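# Snap the lid onto a loose jar by pressing

## Task

Push the lid of the free-standing jar down firmly until it clicks on along its whole edge and sits flat on the rim; if one side latches first, press the side still raised. The lid must never be pressed by the wrist camera or its bracket, or the task fails. At the end the jar must be upright on the table, neither jar nor lid may still be moving, and the result must hold without the robot: release and move the hands away.

## Robot and tools

Robot: two arms, left_arm and right_arm, on opposite sides of the table; left_arm's base is on the +y side. The names are labels, not image sides. Each arm ends in an identical five-finger right hand, so every hand number and axis means the same on both. One reference image shows the hand.

Scene frame: origin on the table surface halfway between the arm bases, table at z = 0, +z up. Reported positions are metres, orientations are quaternions wxyz, velocities m/s and rad/s. Printed positions may be slightly off at long reach.

Hand point: a spot 0.05 m in front of the palm, where index pad and thumb tip meet in a pinch. Its axes: +z along straightened fingers, +y out of the palm, +x across the palm toward the little finger. Straight fingers extend 0.06-0.07 m past it along +z. Across the palm the hand spans 0.08 m on the little-finger side; on the thumb side 0.02 m with the thumb swung in front of the palm, up to 0.09 m otherwise. A wrist bracket carrying the wrist camera sits on the little-finger side, 0.03 m beyond the point along +y and 0.11 m out across the palm. It must not touch the lid; press with fingers or palm, keeping the little-finger side away.

Row format (both tools): 28 numbers, each in [-1, 1], always for both arms: left_arm dx, dy, dz, rx, ry, rz, then left hand little, ring, middle, index, thumb_bend, thumb_turn, force_limit, speed; then the same 14 for right_arm. dx-rz are an offset, not a pose: a target relative to the hand point's measured pose at the start of the action, in the hand point's own axes. 1.0 = 0.6 m or 180 degrees; rx, ry, rz form one rotation vector. Every row in an action is relative to that same start, not to the prior row. Hand numbers are absolute targets: fingers and thumb_bend +1 straight, -1 fully curled; thumb_turn +1 beside the palm, -1 across in front of it. A pinch is roughly index -0.22, thumb_bend -0.75, thumb_turn -0.57. force_limit maps -1..+1 to about 0..10 N at the fingertip (0..15 N for the two thumb motors) and only limits closing. speed maps -1..+1 to near zero..full (full travel 0.6 s). There is no 'unchanged' value: resend the last hand numbers, or before any, the hand_measured six plus hand_force_limit and hand_speed. An optional 12 extra numbers in 0..1 scale joint stiffness (left's 6 then right's 6, joint order) and persist. For an arm meant to stay put, zero offsets keep it still.

execute_actions(actions): a list of actions; each action holds up to 15 rows, one per 1/30 s step, and a short table repeats its final row to fill 15 steps (0.5 s). An empty list just reports state and images. Each step the commanded pose is clipped to within 100 mm and 16 degrees of the measured one, so big offsets need several actions.

move(target, speed, stop_force, blocking): target is one 28-number row, offsets taken from the pose in the latest result. Straight-line paths lasting 0.5-10 s, ending together; speed 0.002-0.5 m/s (default 0.25), turning up to twice that in rad/s. Paths ignore obstacles and the other arm. stop_force (9-40 N, shared by both arms) ends an arm's path when its wrist sensor feels that much extra push along the direction to the target for two steps; the arm then steps back two steps and holds. The press may briefly exceed the setting, more at higher speed, so approach very slowly. Do not rely on it while the hand rotates, omit it when pulling away from contact, and note it is rejected in the first 0.2 s and with blocking=false. A nonblocking move returns after 0.5 s; check it with wait(0) or end it with stop before sending other motion. The result adds a 'move:' line: done, off_target, moving, held, fault or contact per arm, plus limits such as paced (clipped) or held (steps blocked), and distances to target.

wait(seconds 0-10) lets time run with last commands held. stop brakes a running move. zoom_image(camera, region [x0,y0,x1,y1], max 504x504 px) enlarges part of the latest image. show_instructions shows the reference image. finished_scene(scene) ends the current scene irreversibly.

Results: each arm's hand point pose and velocity, 'Hand target' lines, any 'pose unreachable' line, joint positions and torques, Wrist force/torque in the end-effector axes (press against a surface reads pointing back into the arm; offsets up to about 4 N, noise about 2.4 N, saturation near 50 N), and hand_measured, hand_stopped_by (moving, target, force, stalled, fault), hand_load_n (positive when pushed open), hand_force_limit, hand_speed. MOTOR HOT appears from 70 °C; at 85 °C the arm brakes until cool. Cameras: cam_high and cam_low 896x504, cam_left_wrist and cam_right_wrist 616x616 fisheye.

Avoid: stiff arms fault if driven even slightly past a hard contact; a joint overload or 150 N of outside force halts that arm for 10 s. Do not let the arms strike or squeeze each other, anywhere. Do not tip the jar or knock anything off the table; occasional outside nudges may move loose items. Press the lid firmly but gradually, then open the hand, lift clear, and confirm jar and lid are at rest before finishing.

Each tool is called after ">>>" in YAML: its name, and indented under it one key for each argument.

Reference images:

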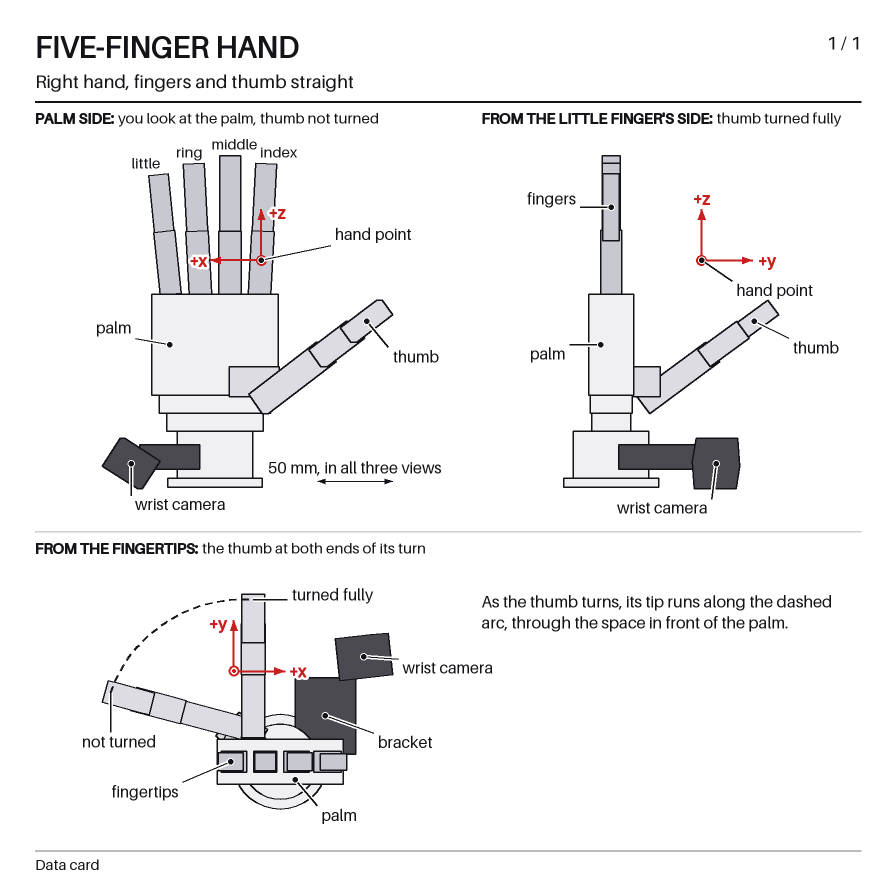

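## Session

>>> execute_actions:
  actions: []

Scene clock: 0.00 s.
left_arm: end_effector_position=(+0.3135, +0.3933, +0.4830) hand_measured=(+1.000, +1.000, +1.000, +1.000, +1.000, +1.000) hand_load_n=(+0.0, +0.0, +0.0, +0.0, +0.0, +0.0) hand_stopped_by=(target, target, target, target, target, target) hand_force_limit=0.00 hand_speed=-0.80 end_effector_quat_wxyz=(+0.009, +0.405, +0.914, -0.009) end_effector_velocity=(+0.000, +0.000, +0.000) end_effector_angular_velocity=(-0.000, -0.001, +0.000) | right_arm: end_effector_position=(+0.0865, -0.2554, +0.4892) hand_measured=(+1.000, +1.000, +1.000, +1.000, +1.000, +1.000) hand_load_n=(+0.0, +0.0, +0.0, +0.0, +0.0, +0.0) hand_stopped_by=(target, target, target, target, target, target) hand_force_limit=0.00 hand_speed=-0.80 end_effector_quat_wxyz=(+0.039, -0.386, +0.922, +0.009) end_effector_velocity=(-0.000, -0.000, -0.000) end_effector_angular_velocity=(+0.001, -0.001, +0.000)
Joint positions: left_arm=[ 0.537 -1.732  1.33   1.948  1.572 -1.917] | right_arm=[-1.181 -1.753  1.32   1.923  1.559 -1.885]
Joint velocities: left_arm=[ 0.    -0.    -0.001  0.    -0.001  0.   ] | right_arm=[ 0.    -0.001  0.001 -0.001 -0.    -0.   ]
Joint torques (N m, as the arm reports them, + toward a larger angle): no reading
Motor temperatures (°C, as the motors report them): left_arm=[30 29 32 37 36 36] | right_arm=[33 32 30 40 36 40]
Wrist force (N, on the end effector, along its own x y z axes, offset not removed): no reading
Wrist torque (N m, same axes, about the end effector's origin, offset not removed): no reading
Hand target (left_arm): +0.313, +0.393, +0.483; +0.009, +0.405, +0.914, -0.009
Hand target (right_arm): +0.086, -0.255, +0.489; +0.039, -0.386, +0.922, +0.009
Joint stiffness scale: left_arm=[1. 1. 1. 1. 1. 1.] | right_arm=[1. 1. 1. 1. 1. 1.]

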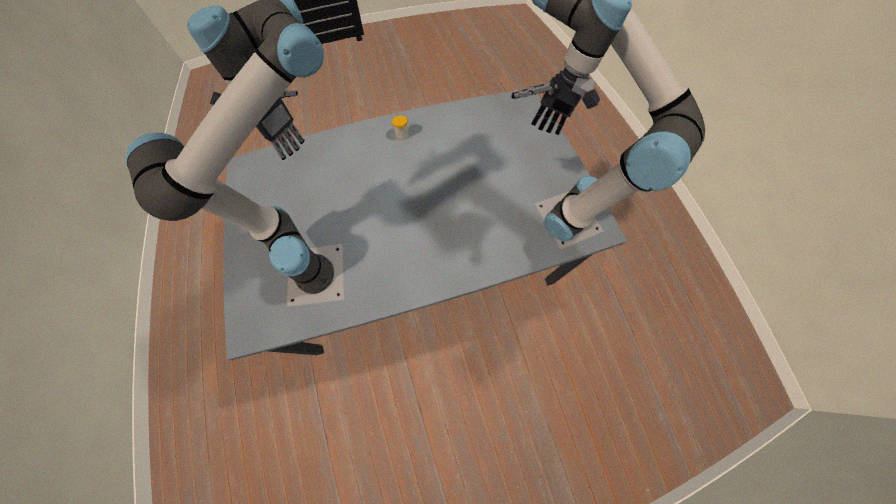

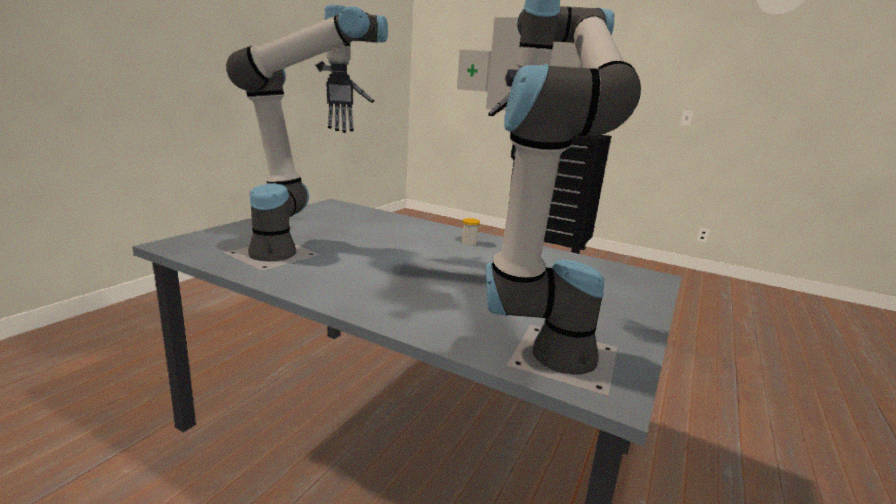

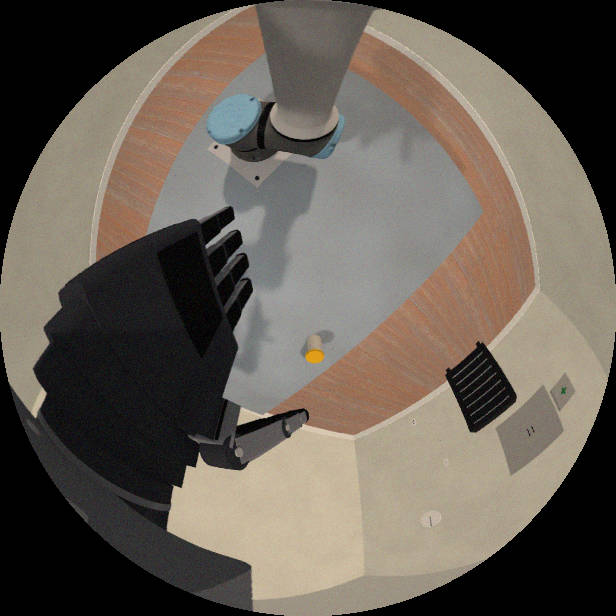

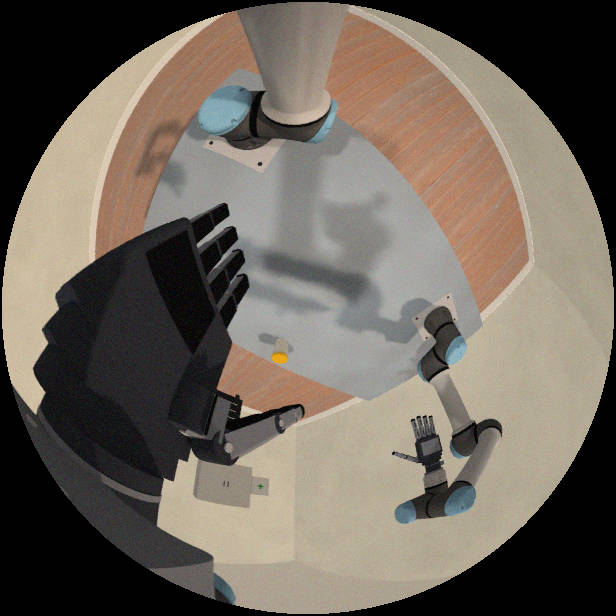

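>>> zoom_image:
  camera: "cam_high"
  region: [360, 95, 440, 155]

>>> zoom_image:
  camera: "cam_low"
  region: [430, 200, 510, 260]

>>> zoom_image:
  camera: "cam_left_wrist"
  region: [270, 310, 360, 390]

Region (360, 95, 440, 155) of cam_high's 896x504 image, scaled by 6.300, with more detail than that image has; it fills the top 378 rows of this view, and the rest is white.

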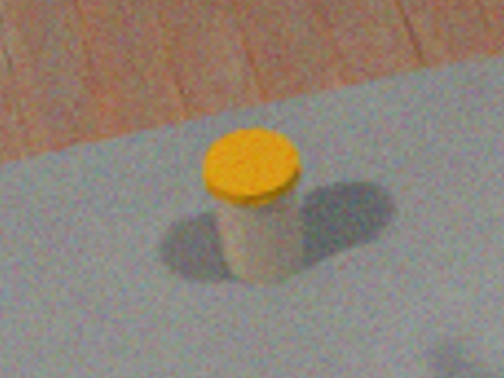

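Region (430, 200, 510, 260) of cam_low's 896x504 image, scaled by 6.300, with more detail than that image has; it fills the top 378 rows of this view, and the rest is white.

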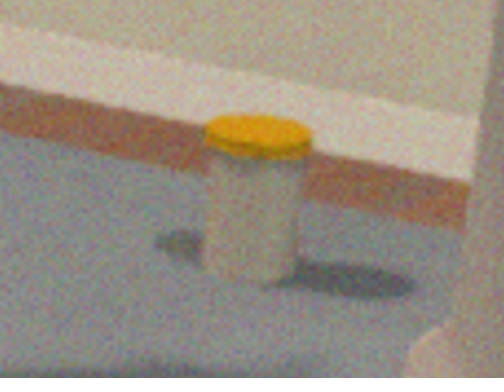

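Region (270, 310, 360, 390) of cam_left_wrist's 616x616 image, scaled by 5.600, with more detail than that image has.

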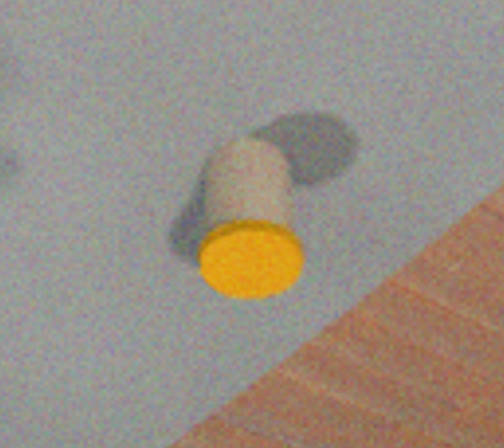

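>>> zoom_image:
  camera: "cam_right_wrist"
  region: [240, 320, 400, 420]

>>> zoom_image:
  camera: "cam_left_wrist"
  region: [180, 190, 330, 430]

Region (240, 320, 400, 420) of cam_right_wrist's 616x616 image, scaled by 3.150, with more detail than that image has; it fills the top 315 rows of this view, and the rest is white.

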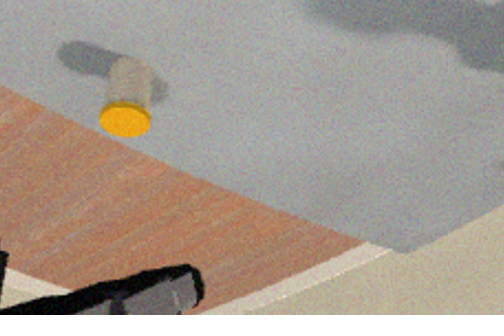

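Region (180, 190, 330, 430) of cam_left_wrist's 616x616 image, scaled by 2.100, with more detail than that image has; it fills the left 315 columns of this view, and the rest is white.

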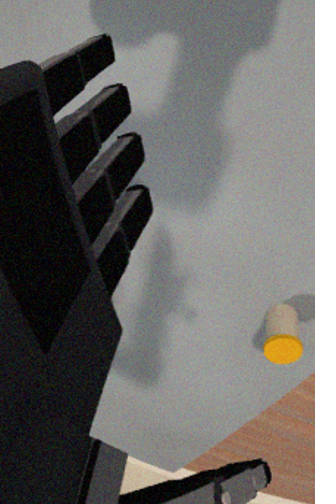

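>>> zoom_image:
  camera: "cam_low"
  region: [300, 40, 400, 140]

>>> zoom_image:
  camera: "cam_high"
  region: [500, 50, 620, 150]

Region (300, 40, 400, 140) of cam_low's 896x504 image, scaled by 5.040, with more detail than that image has.

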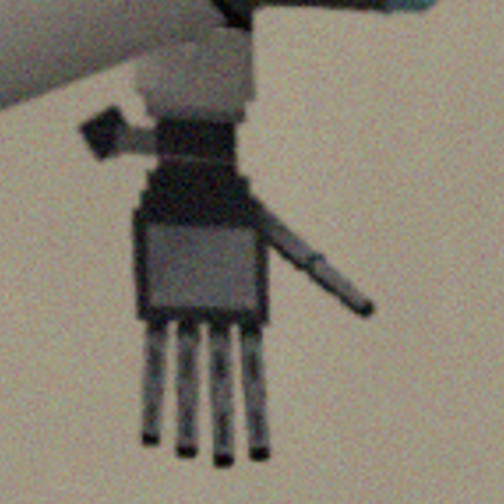

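Region (500, 50, 620, 150) of cam_high's 896x504 image, scaled by 4.200, with more detail than that image has.

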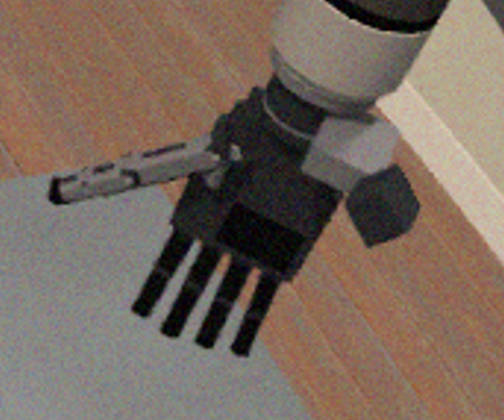

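>>> move:
  target: [-0.7868,-0.2207,0.4005,-0.3812,-0.3778,0.3907,1,1,1,1,1,1,0,-0.8,0,0,0,0,0,0,1,1,1,1,1,1,0,-0.8]
  speed: 0.4

Scene clock: 71.13 s.
left_arm: end_effector_position=(+0.5329, -0.0510, +0.2544) hand_measured=(+1.000, +1.000, +1.000, +1.000, +1.000, +1.000) hand_load_n=(+0.0, +0.0, +0.0, +0.0, +0.0, +0.0) hand_stopped_by=(target, target, target, target, target, target) hand_force_limit=0.00 hand_speed=-0.80 end_effector_quat_wxyz=(+0.659, +0.661, +0.255, +0.253) end_effector_velocity=(-0.002, -0.002, -0.001) end_effector_angular_velocity=(-0.001, -0.002, -0.009) | right_arm: end_effector_position=(+0.0865, -0.2554, +0.4892) hand_measured=(+1.000, +1.000, +1.000, +1.000, +1.000, +1.000) hand_load_n=(+0.0, +0.0, +0.0, +0.0, +0.0, +0.0) hand_stopped_by=(target, target, target, target, target, target) hand_force_limit=0.00 hand_speed=-0.80 end_effector_quat_wxyz=(+0.039, -0.386, +0.922, +0.009) end_effector_velocity=(+0.001, +0.000, -0.000) end_effector_angular_velocity=(+0.001, -0.002, +0.000)
Joint positions: left_arm=[ 0.634 -1.149  1.858 -0.706  1.323 -0.002] | right_arm=[-1.181 -1.753  1.32   1.923  1.559 -1.885]
Joint velocities: left_arm=[-0.001  0.003 -0.    -0.005  0.009  0.001] | right_arm=[-0.     0.    -0.    -0.002 -0.    -0.   ]
Joint torques (N m, as the arm reports them, + toward a larger angle): left_arm=[ -0.32 -31.06 -18.15  -2.3   -0.22   0.53] | right_arm=[  0.94  -8.86 -17.17   2.08   0.14   0.06]
Motor temperatures (°C, as the motors report them): left_arm=[30 29 32 37 36 36] | right_arm=[33 32 30 40 36 40]
Wrist force (N, on the end effector, along its own x y z axes, offset not removed): left_arm=[0.6 -1.3 0.5] | right_arm=[-0.2 -0.2 -0.2]
Wrist torque (N m, same axes, about the end effector's origin, offset not removed): left_arm=[-0.07 0.03 -0.45] | right_arm=[-0.04 0.11 0.05]
Hand target (left_arm): +0.534, -0.051, +0.255; +0.660, +0.660, +0.254, +0.253
Hand target (right_arm): +0.086, -0.255, +0.489; +0.039, -0.386, +0.922, +0.009
Off the commanded pose (left_arm): 0.001 m, 0 deg.
Off the commanded pose (right_arm): 0.000 m, 0 deg.
Joint stiffness scale: left_arm=[1. 1. 1. 1. 1. 1.] | right_arm=[1. 1. 1. 1. 1. 1.]
move: done; limits=paced

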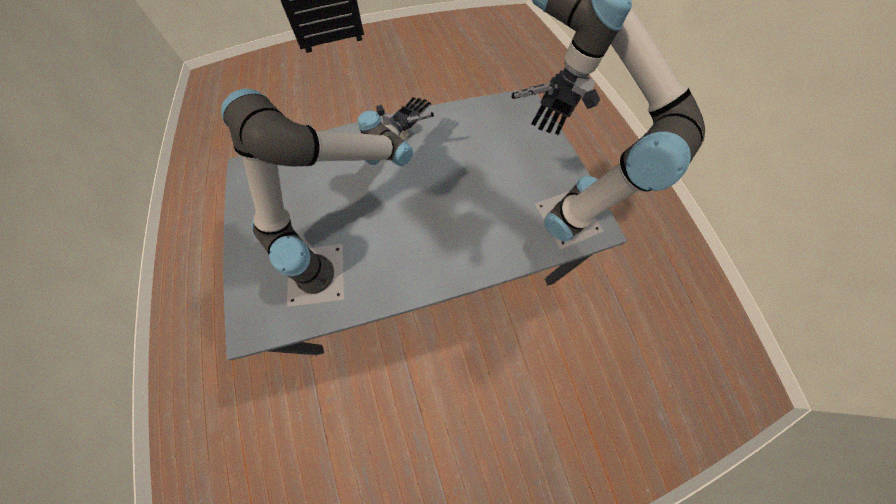

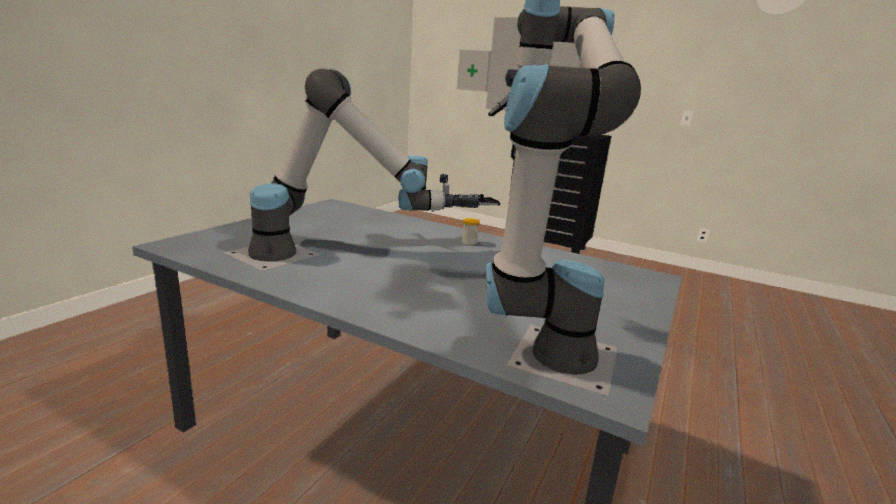

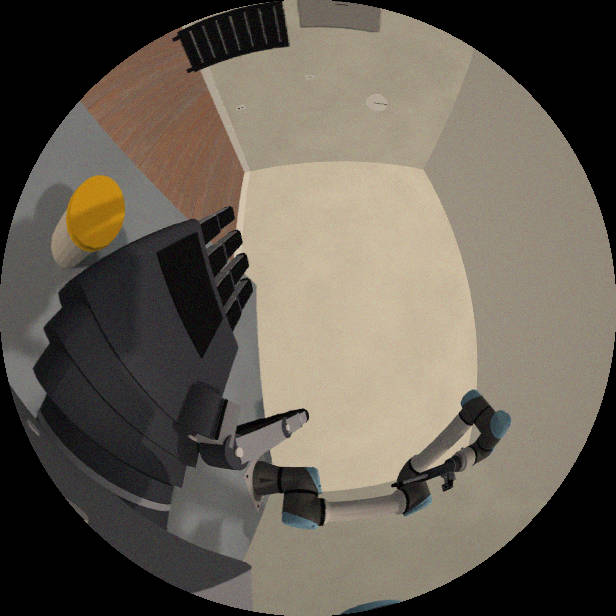

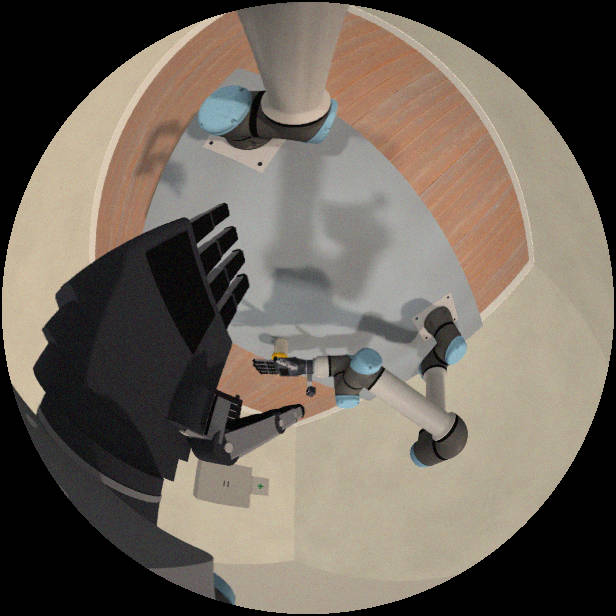

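>>> zoom_image:
  camera: "cam_left_wrist"
  region: [30, 160, 150, 280]

>>> zoom_image:
  camera: "cam_low"
  region: [400, 160, 520, 260]

Region (30, 160, 150, 280) of cam_left_wrist's 616x616 image, scaled by 4.200, with more detail than that image has.

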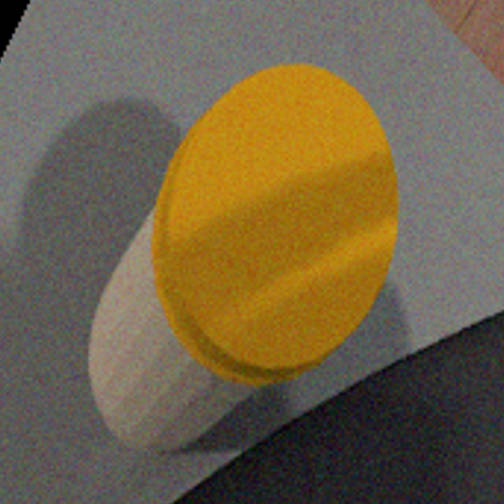

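Region (400, 160, 520, 260) of cam_low's 896x504 image, scaled by 4.200, with more detail than that image has.

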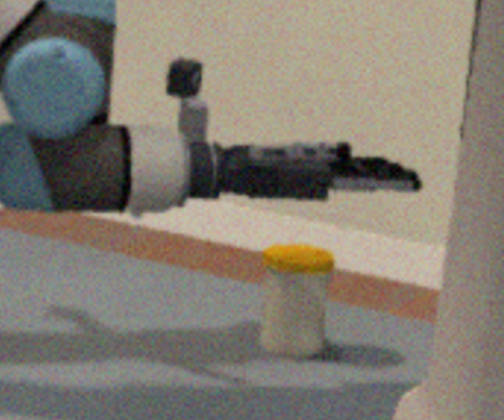

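>>> zoom_image:
  camera: "cam_left_wrist"
  region: [150, 195, 270, 365]

>>> zoom_image:
  camera: "cam_right_wrist"
  region: [240, 325, 340, 405]

Region (150, 195, 270, 365) of cam_left_wrist's 616x616 image, scaled by 2.965, with more detail than that image has; it fills the left 356 columns of this view, and the rest is white.

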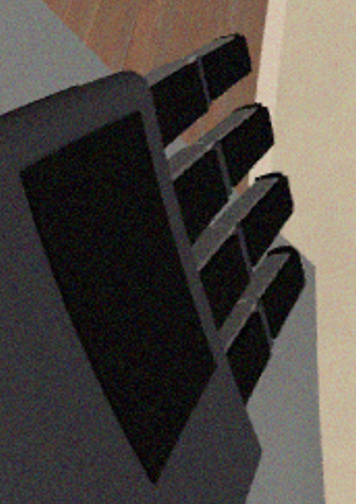

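Region (240, 325, 340, 405) of cam_right_wrist's 616x616 image, scaled by 5.040, with more detail than that image has; it fills the top 403 rows of this view, and the rest is white.

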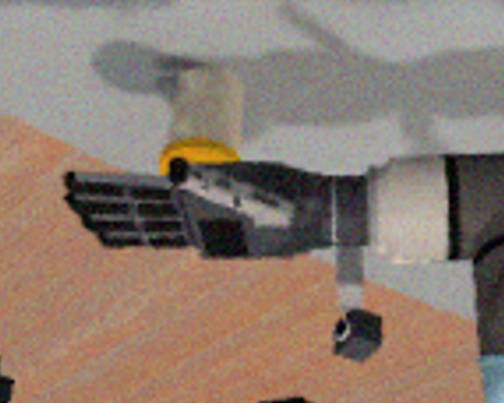

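>>> move:
  target: [0.155,-0.128,0.0933,0,0,0,1,1,1,1,1,1,0,-0.8,0,0,0,0,0,0,1,1,1,1,1,1,0,-0.8]
  speed: 0.15

Scene clock: 93.20 s.
left_arm: end_effector_position=(+0.6381, -0.0301, +0.1773) hand_measured=(+1.000, +1.000, +1.000, +1.000, +1.000, +1.000) hand_load_n=(+0.0, +0.0, +0.0, +0.0, +0.0, +0.0) hand_stopped_by=(target, target, target, target, target, target) hand_force_limit=0.00 hand_speed=-0.80 end_effector_quat_wxyz=(+0.659, +0.661, +0.255, +0.253) end_effector_velocity=(-0.001, -0.001, +0.001) end_effector_angular_velocity=(-0.001, -0.001, -0.005) | right_arm: end_effector_position=(+0.0865, -0.2554, +0.4892) hand_measured=(+1.000, +1.000, +1.000, +1.000, +1.000, +1.000) hand_load_n=(+0.0, +0.0, +0.0, +0.0, +0.0, +0.0) hand_stopped_by=(target, target, target, target, target, target) hand_force_limit=0.00 hand_speed=-0.80 end_effector_quat_wxyz=(+0.039, -0.386, +0.922, +0.009) end_effector_velocity=(+0.000, +0.000, -0.000) end_effector_angular_velocity=(-0.000, +0.000, +0.001)
Joint positions: left_arm=[ 0.831 -0.904  1.694 -0.786  1.521 -0.002] | right_arm=[-1.181 -1.753  1.32   1.923  1.559 -1.885]
Joint velocities: left_arm=[-0.    -0.001 -0.001  0.001  0.005  0.   ] | right_arm=[-0.001  0.001  0.    -0.    -0.    -0.001]
Joint torques (N m, as the arm reports them, + toward a larger angle): left_arm=[  0.07 -38.77 -15.72  -1.96   0.5    0.4 ] | right_arm=[  0.82 -10.28 -17.65   2.09  -0.15   0.09]
Motor temperatures (°C, as the motors report them): left_arm=[30 29 32 37 36 36] | right_arm=[33 32 30 40 36 40]
Wrist force (N, on the end effector, along its own x y z axes, offset not removed): left_arm=[1.1 -0.2 0.8] | right_arm=[0.8 -2.0 0.8]
Wrist torque (N m, same axes, about the end effector's origin, offset not removed): left_arm=[-0.13 -0.16 -0.30] | right_arm=[-0.34 -0.05 0.02]
Hand target (left_arm): +0.639, -0.030, +0.177; +0.659, +0.661, +0.255, +0.253
Hand target (right_arm): +0.086, -0.255, +0.489; +0.039, -0.386, +0.922, +0.009
Off the commanded pose (left_arm): 0.001 m, 0 deg.
Off the commanded pose (right_arm): 0.000 m, 0 deg.
Joint stiffness scale: left_arm=[1. 1. 1. 1. 1. 1.] | right_arm=[1. 1. 1. 1. 1. 1.]
move: done

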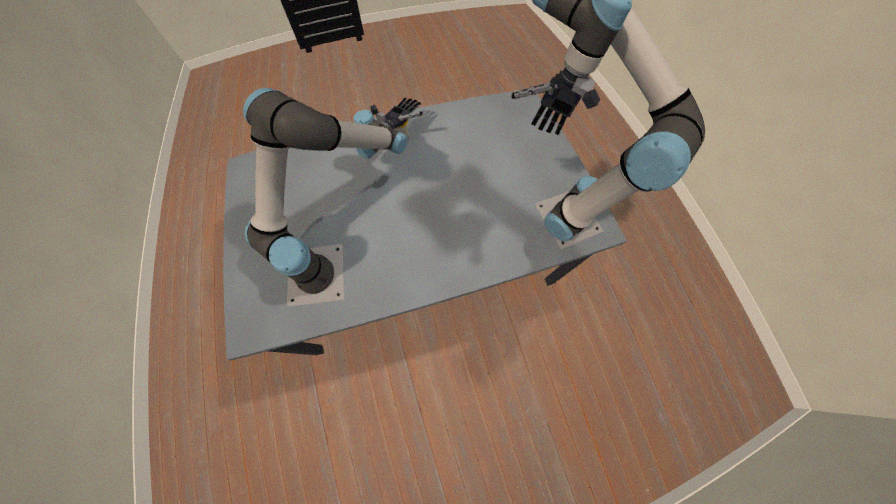

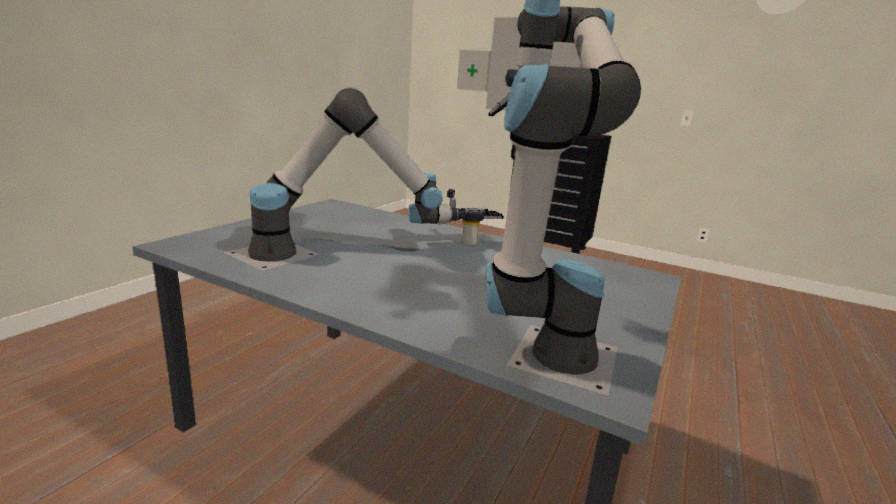

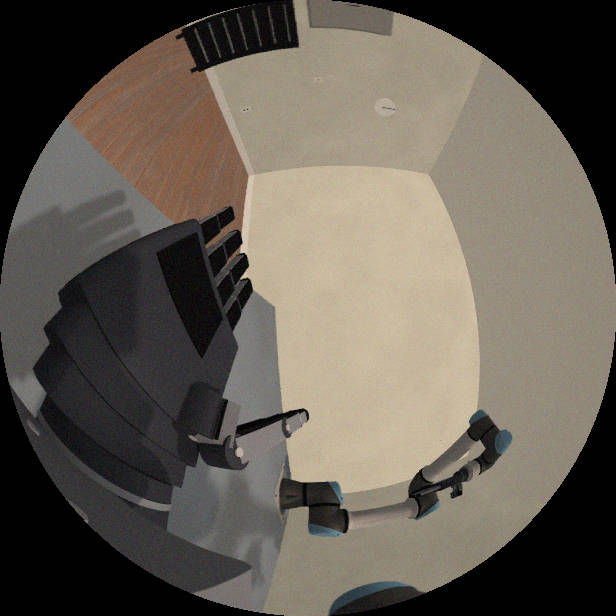

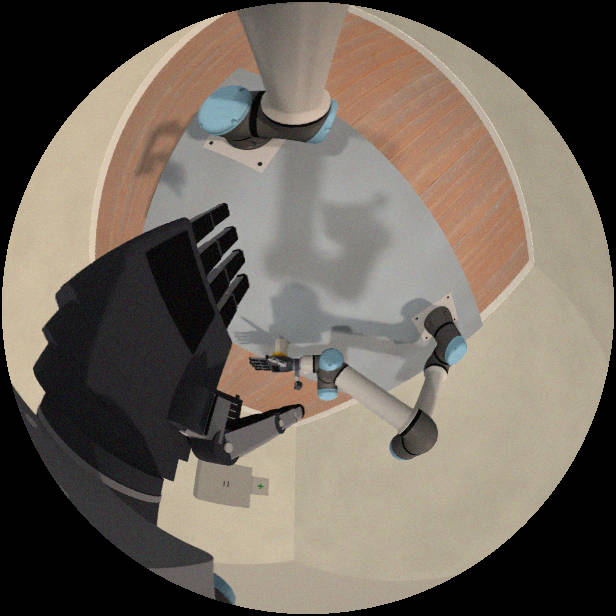

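>>> zoom_image:
  camera: "cam_low"
  region: [430, 185, 510, 255]

>>> zoom_image:
  camera: "cam_right_wrist"
  region: [240, 330, 320, 395]

>>> zoom_image:
  camera: "cam_high"
  region: [360, 90, 440, 150]

Region (430, 185, 510, 255) of cam_low's 896x504 image, scaled by 6.300, with more detail than that image has; it fills the top 441 rows of this view, and the rest is white.

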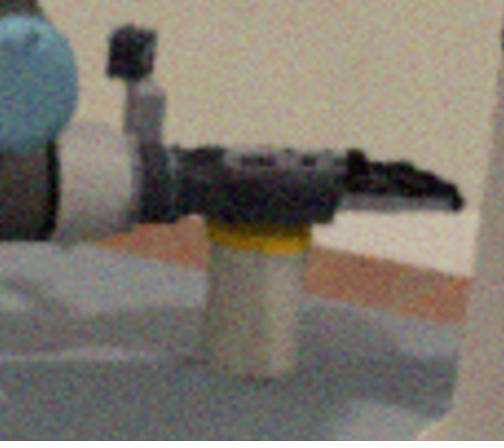

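Region (240, 330, 320, 395) of cam_right_wrist's 616x616 image, scaled by 6.300, with more detail than that image has; it fills the top 410 rows of this view, and the rest is white.

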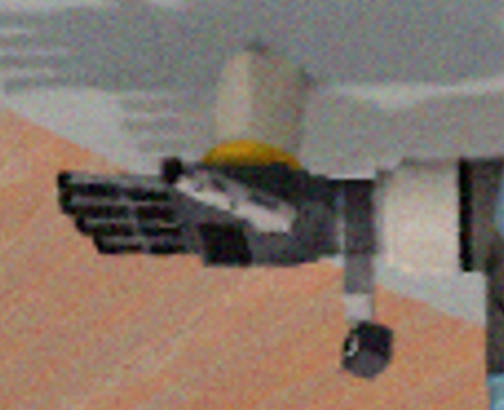

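Region (360, 90, 440, 150) of cam_high's 896x504 image, scaled by 6.300, with more detail than that image has; it fills the top 378 rows of this view, and the rest is white.

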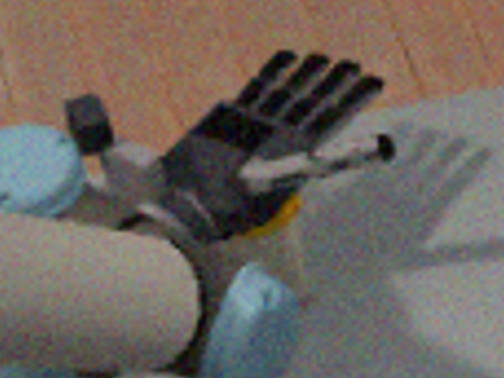

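>>> move:
  target: [0,-0.05,0,0,0,0,1,1,1,1,1,1,0,-0.8,0,0,0,0,0,0,1,1,1,1,1,1,0,-0.8]
  speed: 0.015
  stop_force: 12

Scene clock: 98.63 s.
left_arm: end_effector_position=(+0.6389, -0.0313, +0.1693) hand_measured=(+1.000, +1.000, +1.000, +1.000, +1.000, +1.000) hand_load_n=(+0.0, +0.0, +0.0, +0.0, +0.0, +0.0) hand_stopped_by=(target, target, target, target, target, target) hand_force_limit=0.00 hand_speed=-0.80 end_effector_quat_wxyz=(+0.665, +0.655, +0.253, +0.254) end_effector_velocity=(+0.001, +0.001, +0.001) end_effector_angular_velocity=(+0.003, +0.002, +0.001) | right_arm: end_effector_position=(+0.0865, -0.2554, +0.4892) hand_measured=(+1.000, +1.000, +1.000, +1.000, +1.000, +1.000) hand_load_n=(+0.0, +0.0, +0.0, +0.0, +0.0, +0.0) hand_stopped_by=(target, target, target, target, target, target) hand_force_limit=0.00 hand_speed=-0.80 end_effector_quat_wxyz=(+0.039, -0.386, +0.922, +0.009) end_effector_velocity=(-0.000, -0.000, +0.000) end_effector_angular_velocity=(+0.000, -0.000, +0.000)
Joint positions: left_arm=[ 0.831 -0.881  1.695 -0.827  1.521 -0.002] | right_arm=[-1.181 -1.753  1.32   1.923  1.559 -1.885]
Joint velocities: left_arm=[ 0.002 -0.003  0.     0.007  0.001  0.   ] | right_arm=[-0.    -0.001 -0.     0.001 -0.    -0.   ]
Joint torques (N m, as the arm reports them, + toward a larger angle): left_arm=[ -2.03 -39.64 -14.05  -0.27  -0.14   0.15] | right_arm=[  0.79  -9.05 -16.83   2.07  -0.01   0.11]
Motor temperatures (°C, as the motors report them): left_arm=[30 29 32 37 36 36] | right_arm=[33 32 30 40 36 40]
Wrist force (N, on the end effector, along its own x y z axes, offset not removed): left_arm=[1.7 3.2 -0.1] | right_arm=[-0.6 -1.0 0.2]
Wrist torque (N m, same axes, about the end effector's origin, offset not removed): left_arm=[0.40 -0.46 -0.06] | right_arm=[-0.19 0.20 -0.01]
Hand target (left_arm): +0.639, -0.031, +0.169; +0.664, +0.656, +0.253, +0.254
Hand target (right_arm): +0.086, -0.255, +0.489; +0.039, -0.386, +0.922, +0.009
Off the commanded pose (left_arm): 0.022 m, 1 deg.
Off the commanded pose (right_arm): 0.000 m, 0 deg.
Joint stiffness scale: left_arm=[1. 1. 1. 1. 1. 1.] | right_arm=[1. 1. 1. 1. 1. 1.]
move: contact (left_arm)

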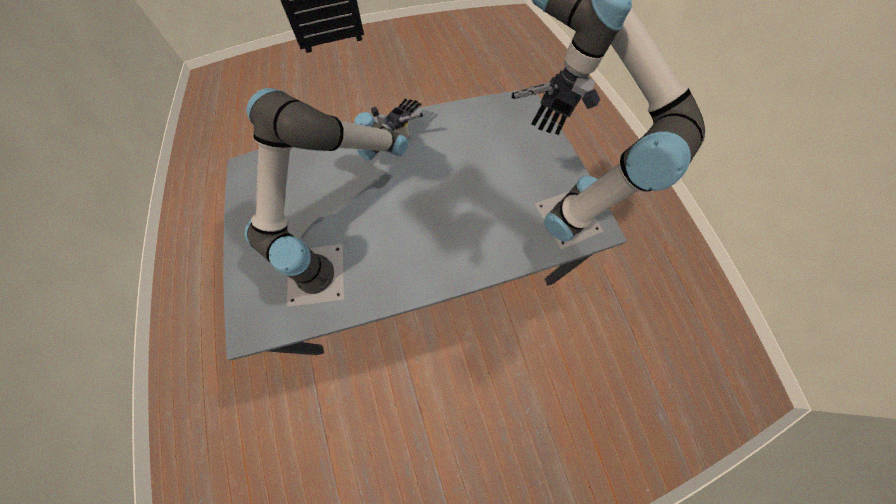

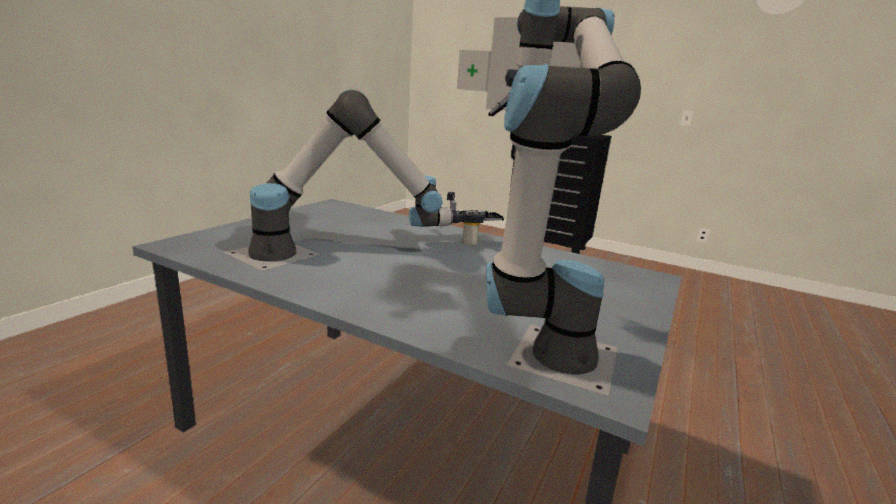

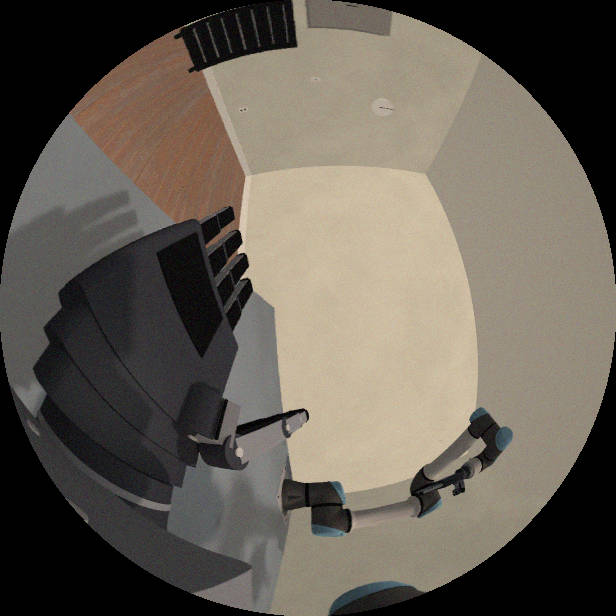

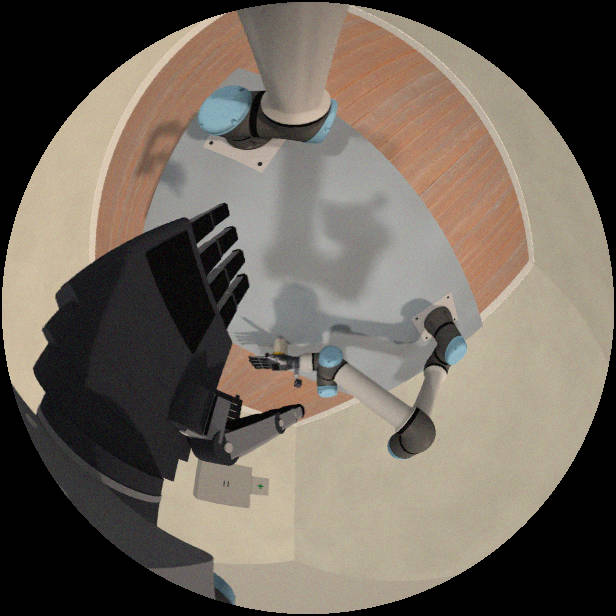

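>>> move:
  target: [0,-0.0237,-0.002,0.0127,0,0,1,1,1,1,1,1,0,-0.8,0,0,0,0,0,0,1,1,1,1,1,1,0,-0.8]
  speed: 0.01
  stop_force: 40

Scene clock: 110.50 s.
left_arm: end_effector_position=(+0.6396, -0.0320, +0.1680) hand_measured=(+1.000, +1.000, +1.000, +1.000, +1.000, +1.000) hand_load_n=(+0.0, +0.0, +0.0, +0.0, +0.0, +0.0) hand_stopped_by=(target, target, target, target, target, target) hand_force_limit=0.00 hand_speed=-0.80 end_effector_quat_wxyz=(+0.660, +0.661, +0.255, +0.252) end_effector_velocity=(+0.000, +0.000, -0.000) end_effector_angular_velocity=(+0.002, +0.002, +0.001) | right_arm: end_effector_position=(+0.0865, -0.2554, +0.4892) hand_measured=(+1.000, +1.000, +1.000, +1.000, +1.000, +1.000) hand_load_n=(+0.0, +0.0, +0.0, +0.0, +0.0, +0.0) hand_stopped_by=(target, target, target, target, target, target) hand_force_limit=0.00 hand_speed=-0.80 end_effector_quat_wxyz=(+0.039, -0.386, +0.922, +0.009) end_effector_velocity=(+0.001, +0.000, -0.000) end_effector_angular_velocity=(-0.001, +0.002, -0.001)
Joint positions: left_arm=[ 0.831 -0.883  1.689 -0.802  1.521 -0.003] | right_arm=[-1.181 -1.753  1.32   1.923  1.559 -1.885]
Joint velocities: left_arm=[ 0.    -0.    -0.001  0.004 -0.001  0.   ] | right_arm=[-0.001  0.002 -0.     0.     0.    -0.   ]
Joint torques (N m, as the arm reports them, + toward a larger angle): left_arm=[ -1.63 -32.94  -7.96   1.9   -0.38  -0.25] | right_arm=[  0.84  -9.8  -17.35   2.12  -0.14   0.1 ]
Motor temperatures (°C, as the motors report them): left_arm=[30 29 32 37 36 36] | right_arm=[33 32 30 40 36 40]
Wrist force (N, on the end effector, along its own x y z axes, offset not removed): left_arm=[0.2 7.8 3.2] | right_arm=[1.1 -0.7 1.8]
Wrist torque (N m, same axes, about the end effector's origin, offset not removed): left_arm=[-0.50 0.08 -0.03] | right_arm=[-0.20 -0.19 0.03]
Hand target (left_arm): +0.638, -0.030, +0.155; +0.652, +0.668, +0.258, +0.249
Hand target (right_arm): +0.086, -0.255, +0.489; +0.039, -0.386, +0.922, +0.009
Off the commanded pose (left_arm): 0.013 m, 1 deg.
Off the commanded pose (right_arm): 0.000 m, 0 deg.
Joint stiffness scale: left_arm=[1. 1. 1. 1. 1. 1.] | right_arm=[1. 1. 1. 1. 1. 1.]
move: off_target (left_arm)

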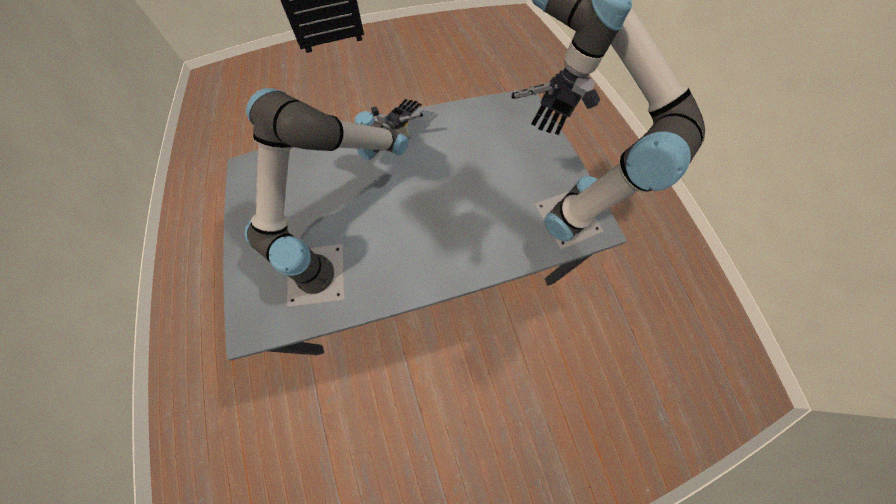

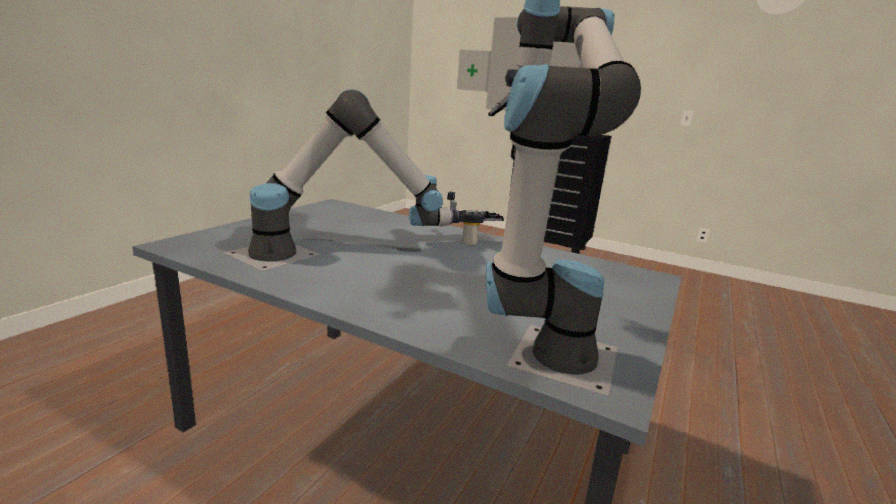

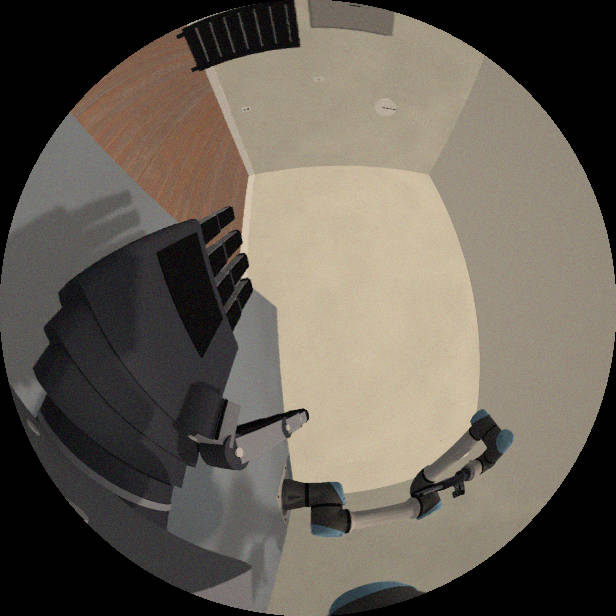

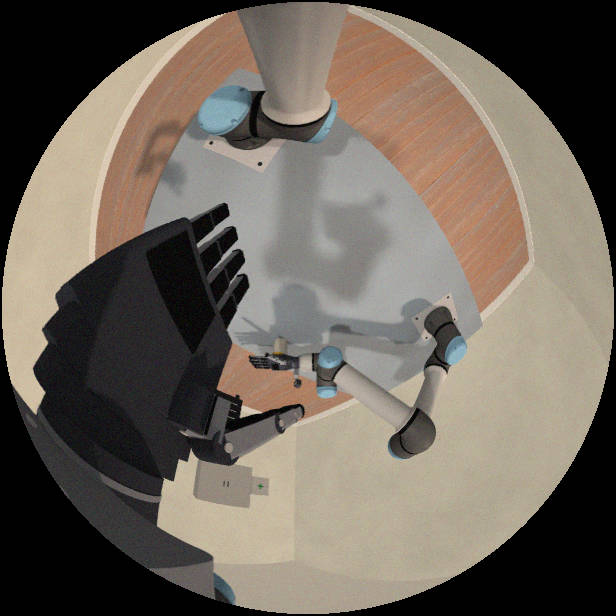

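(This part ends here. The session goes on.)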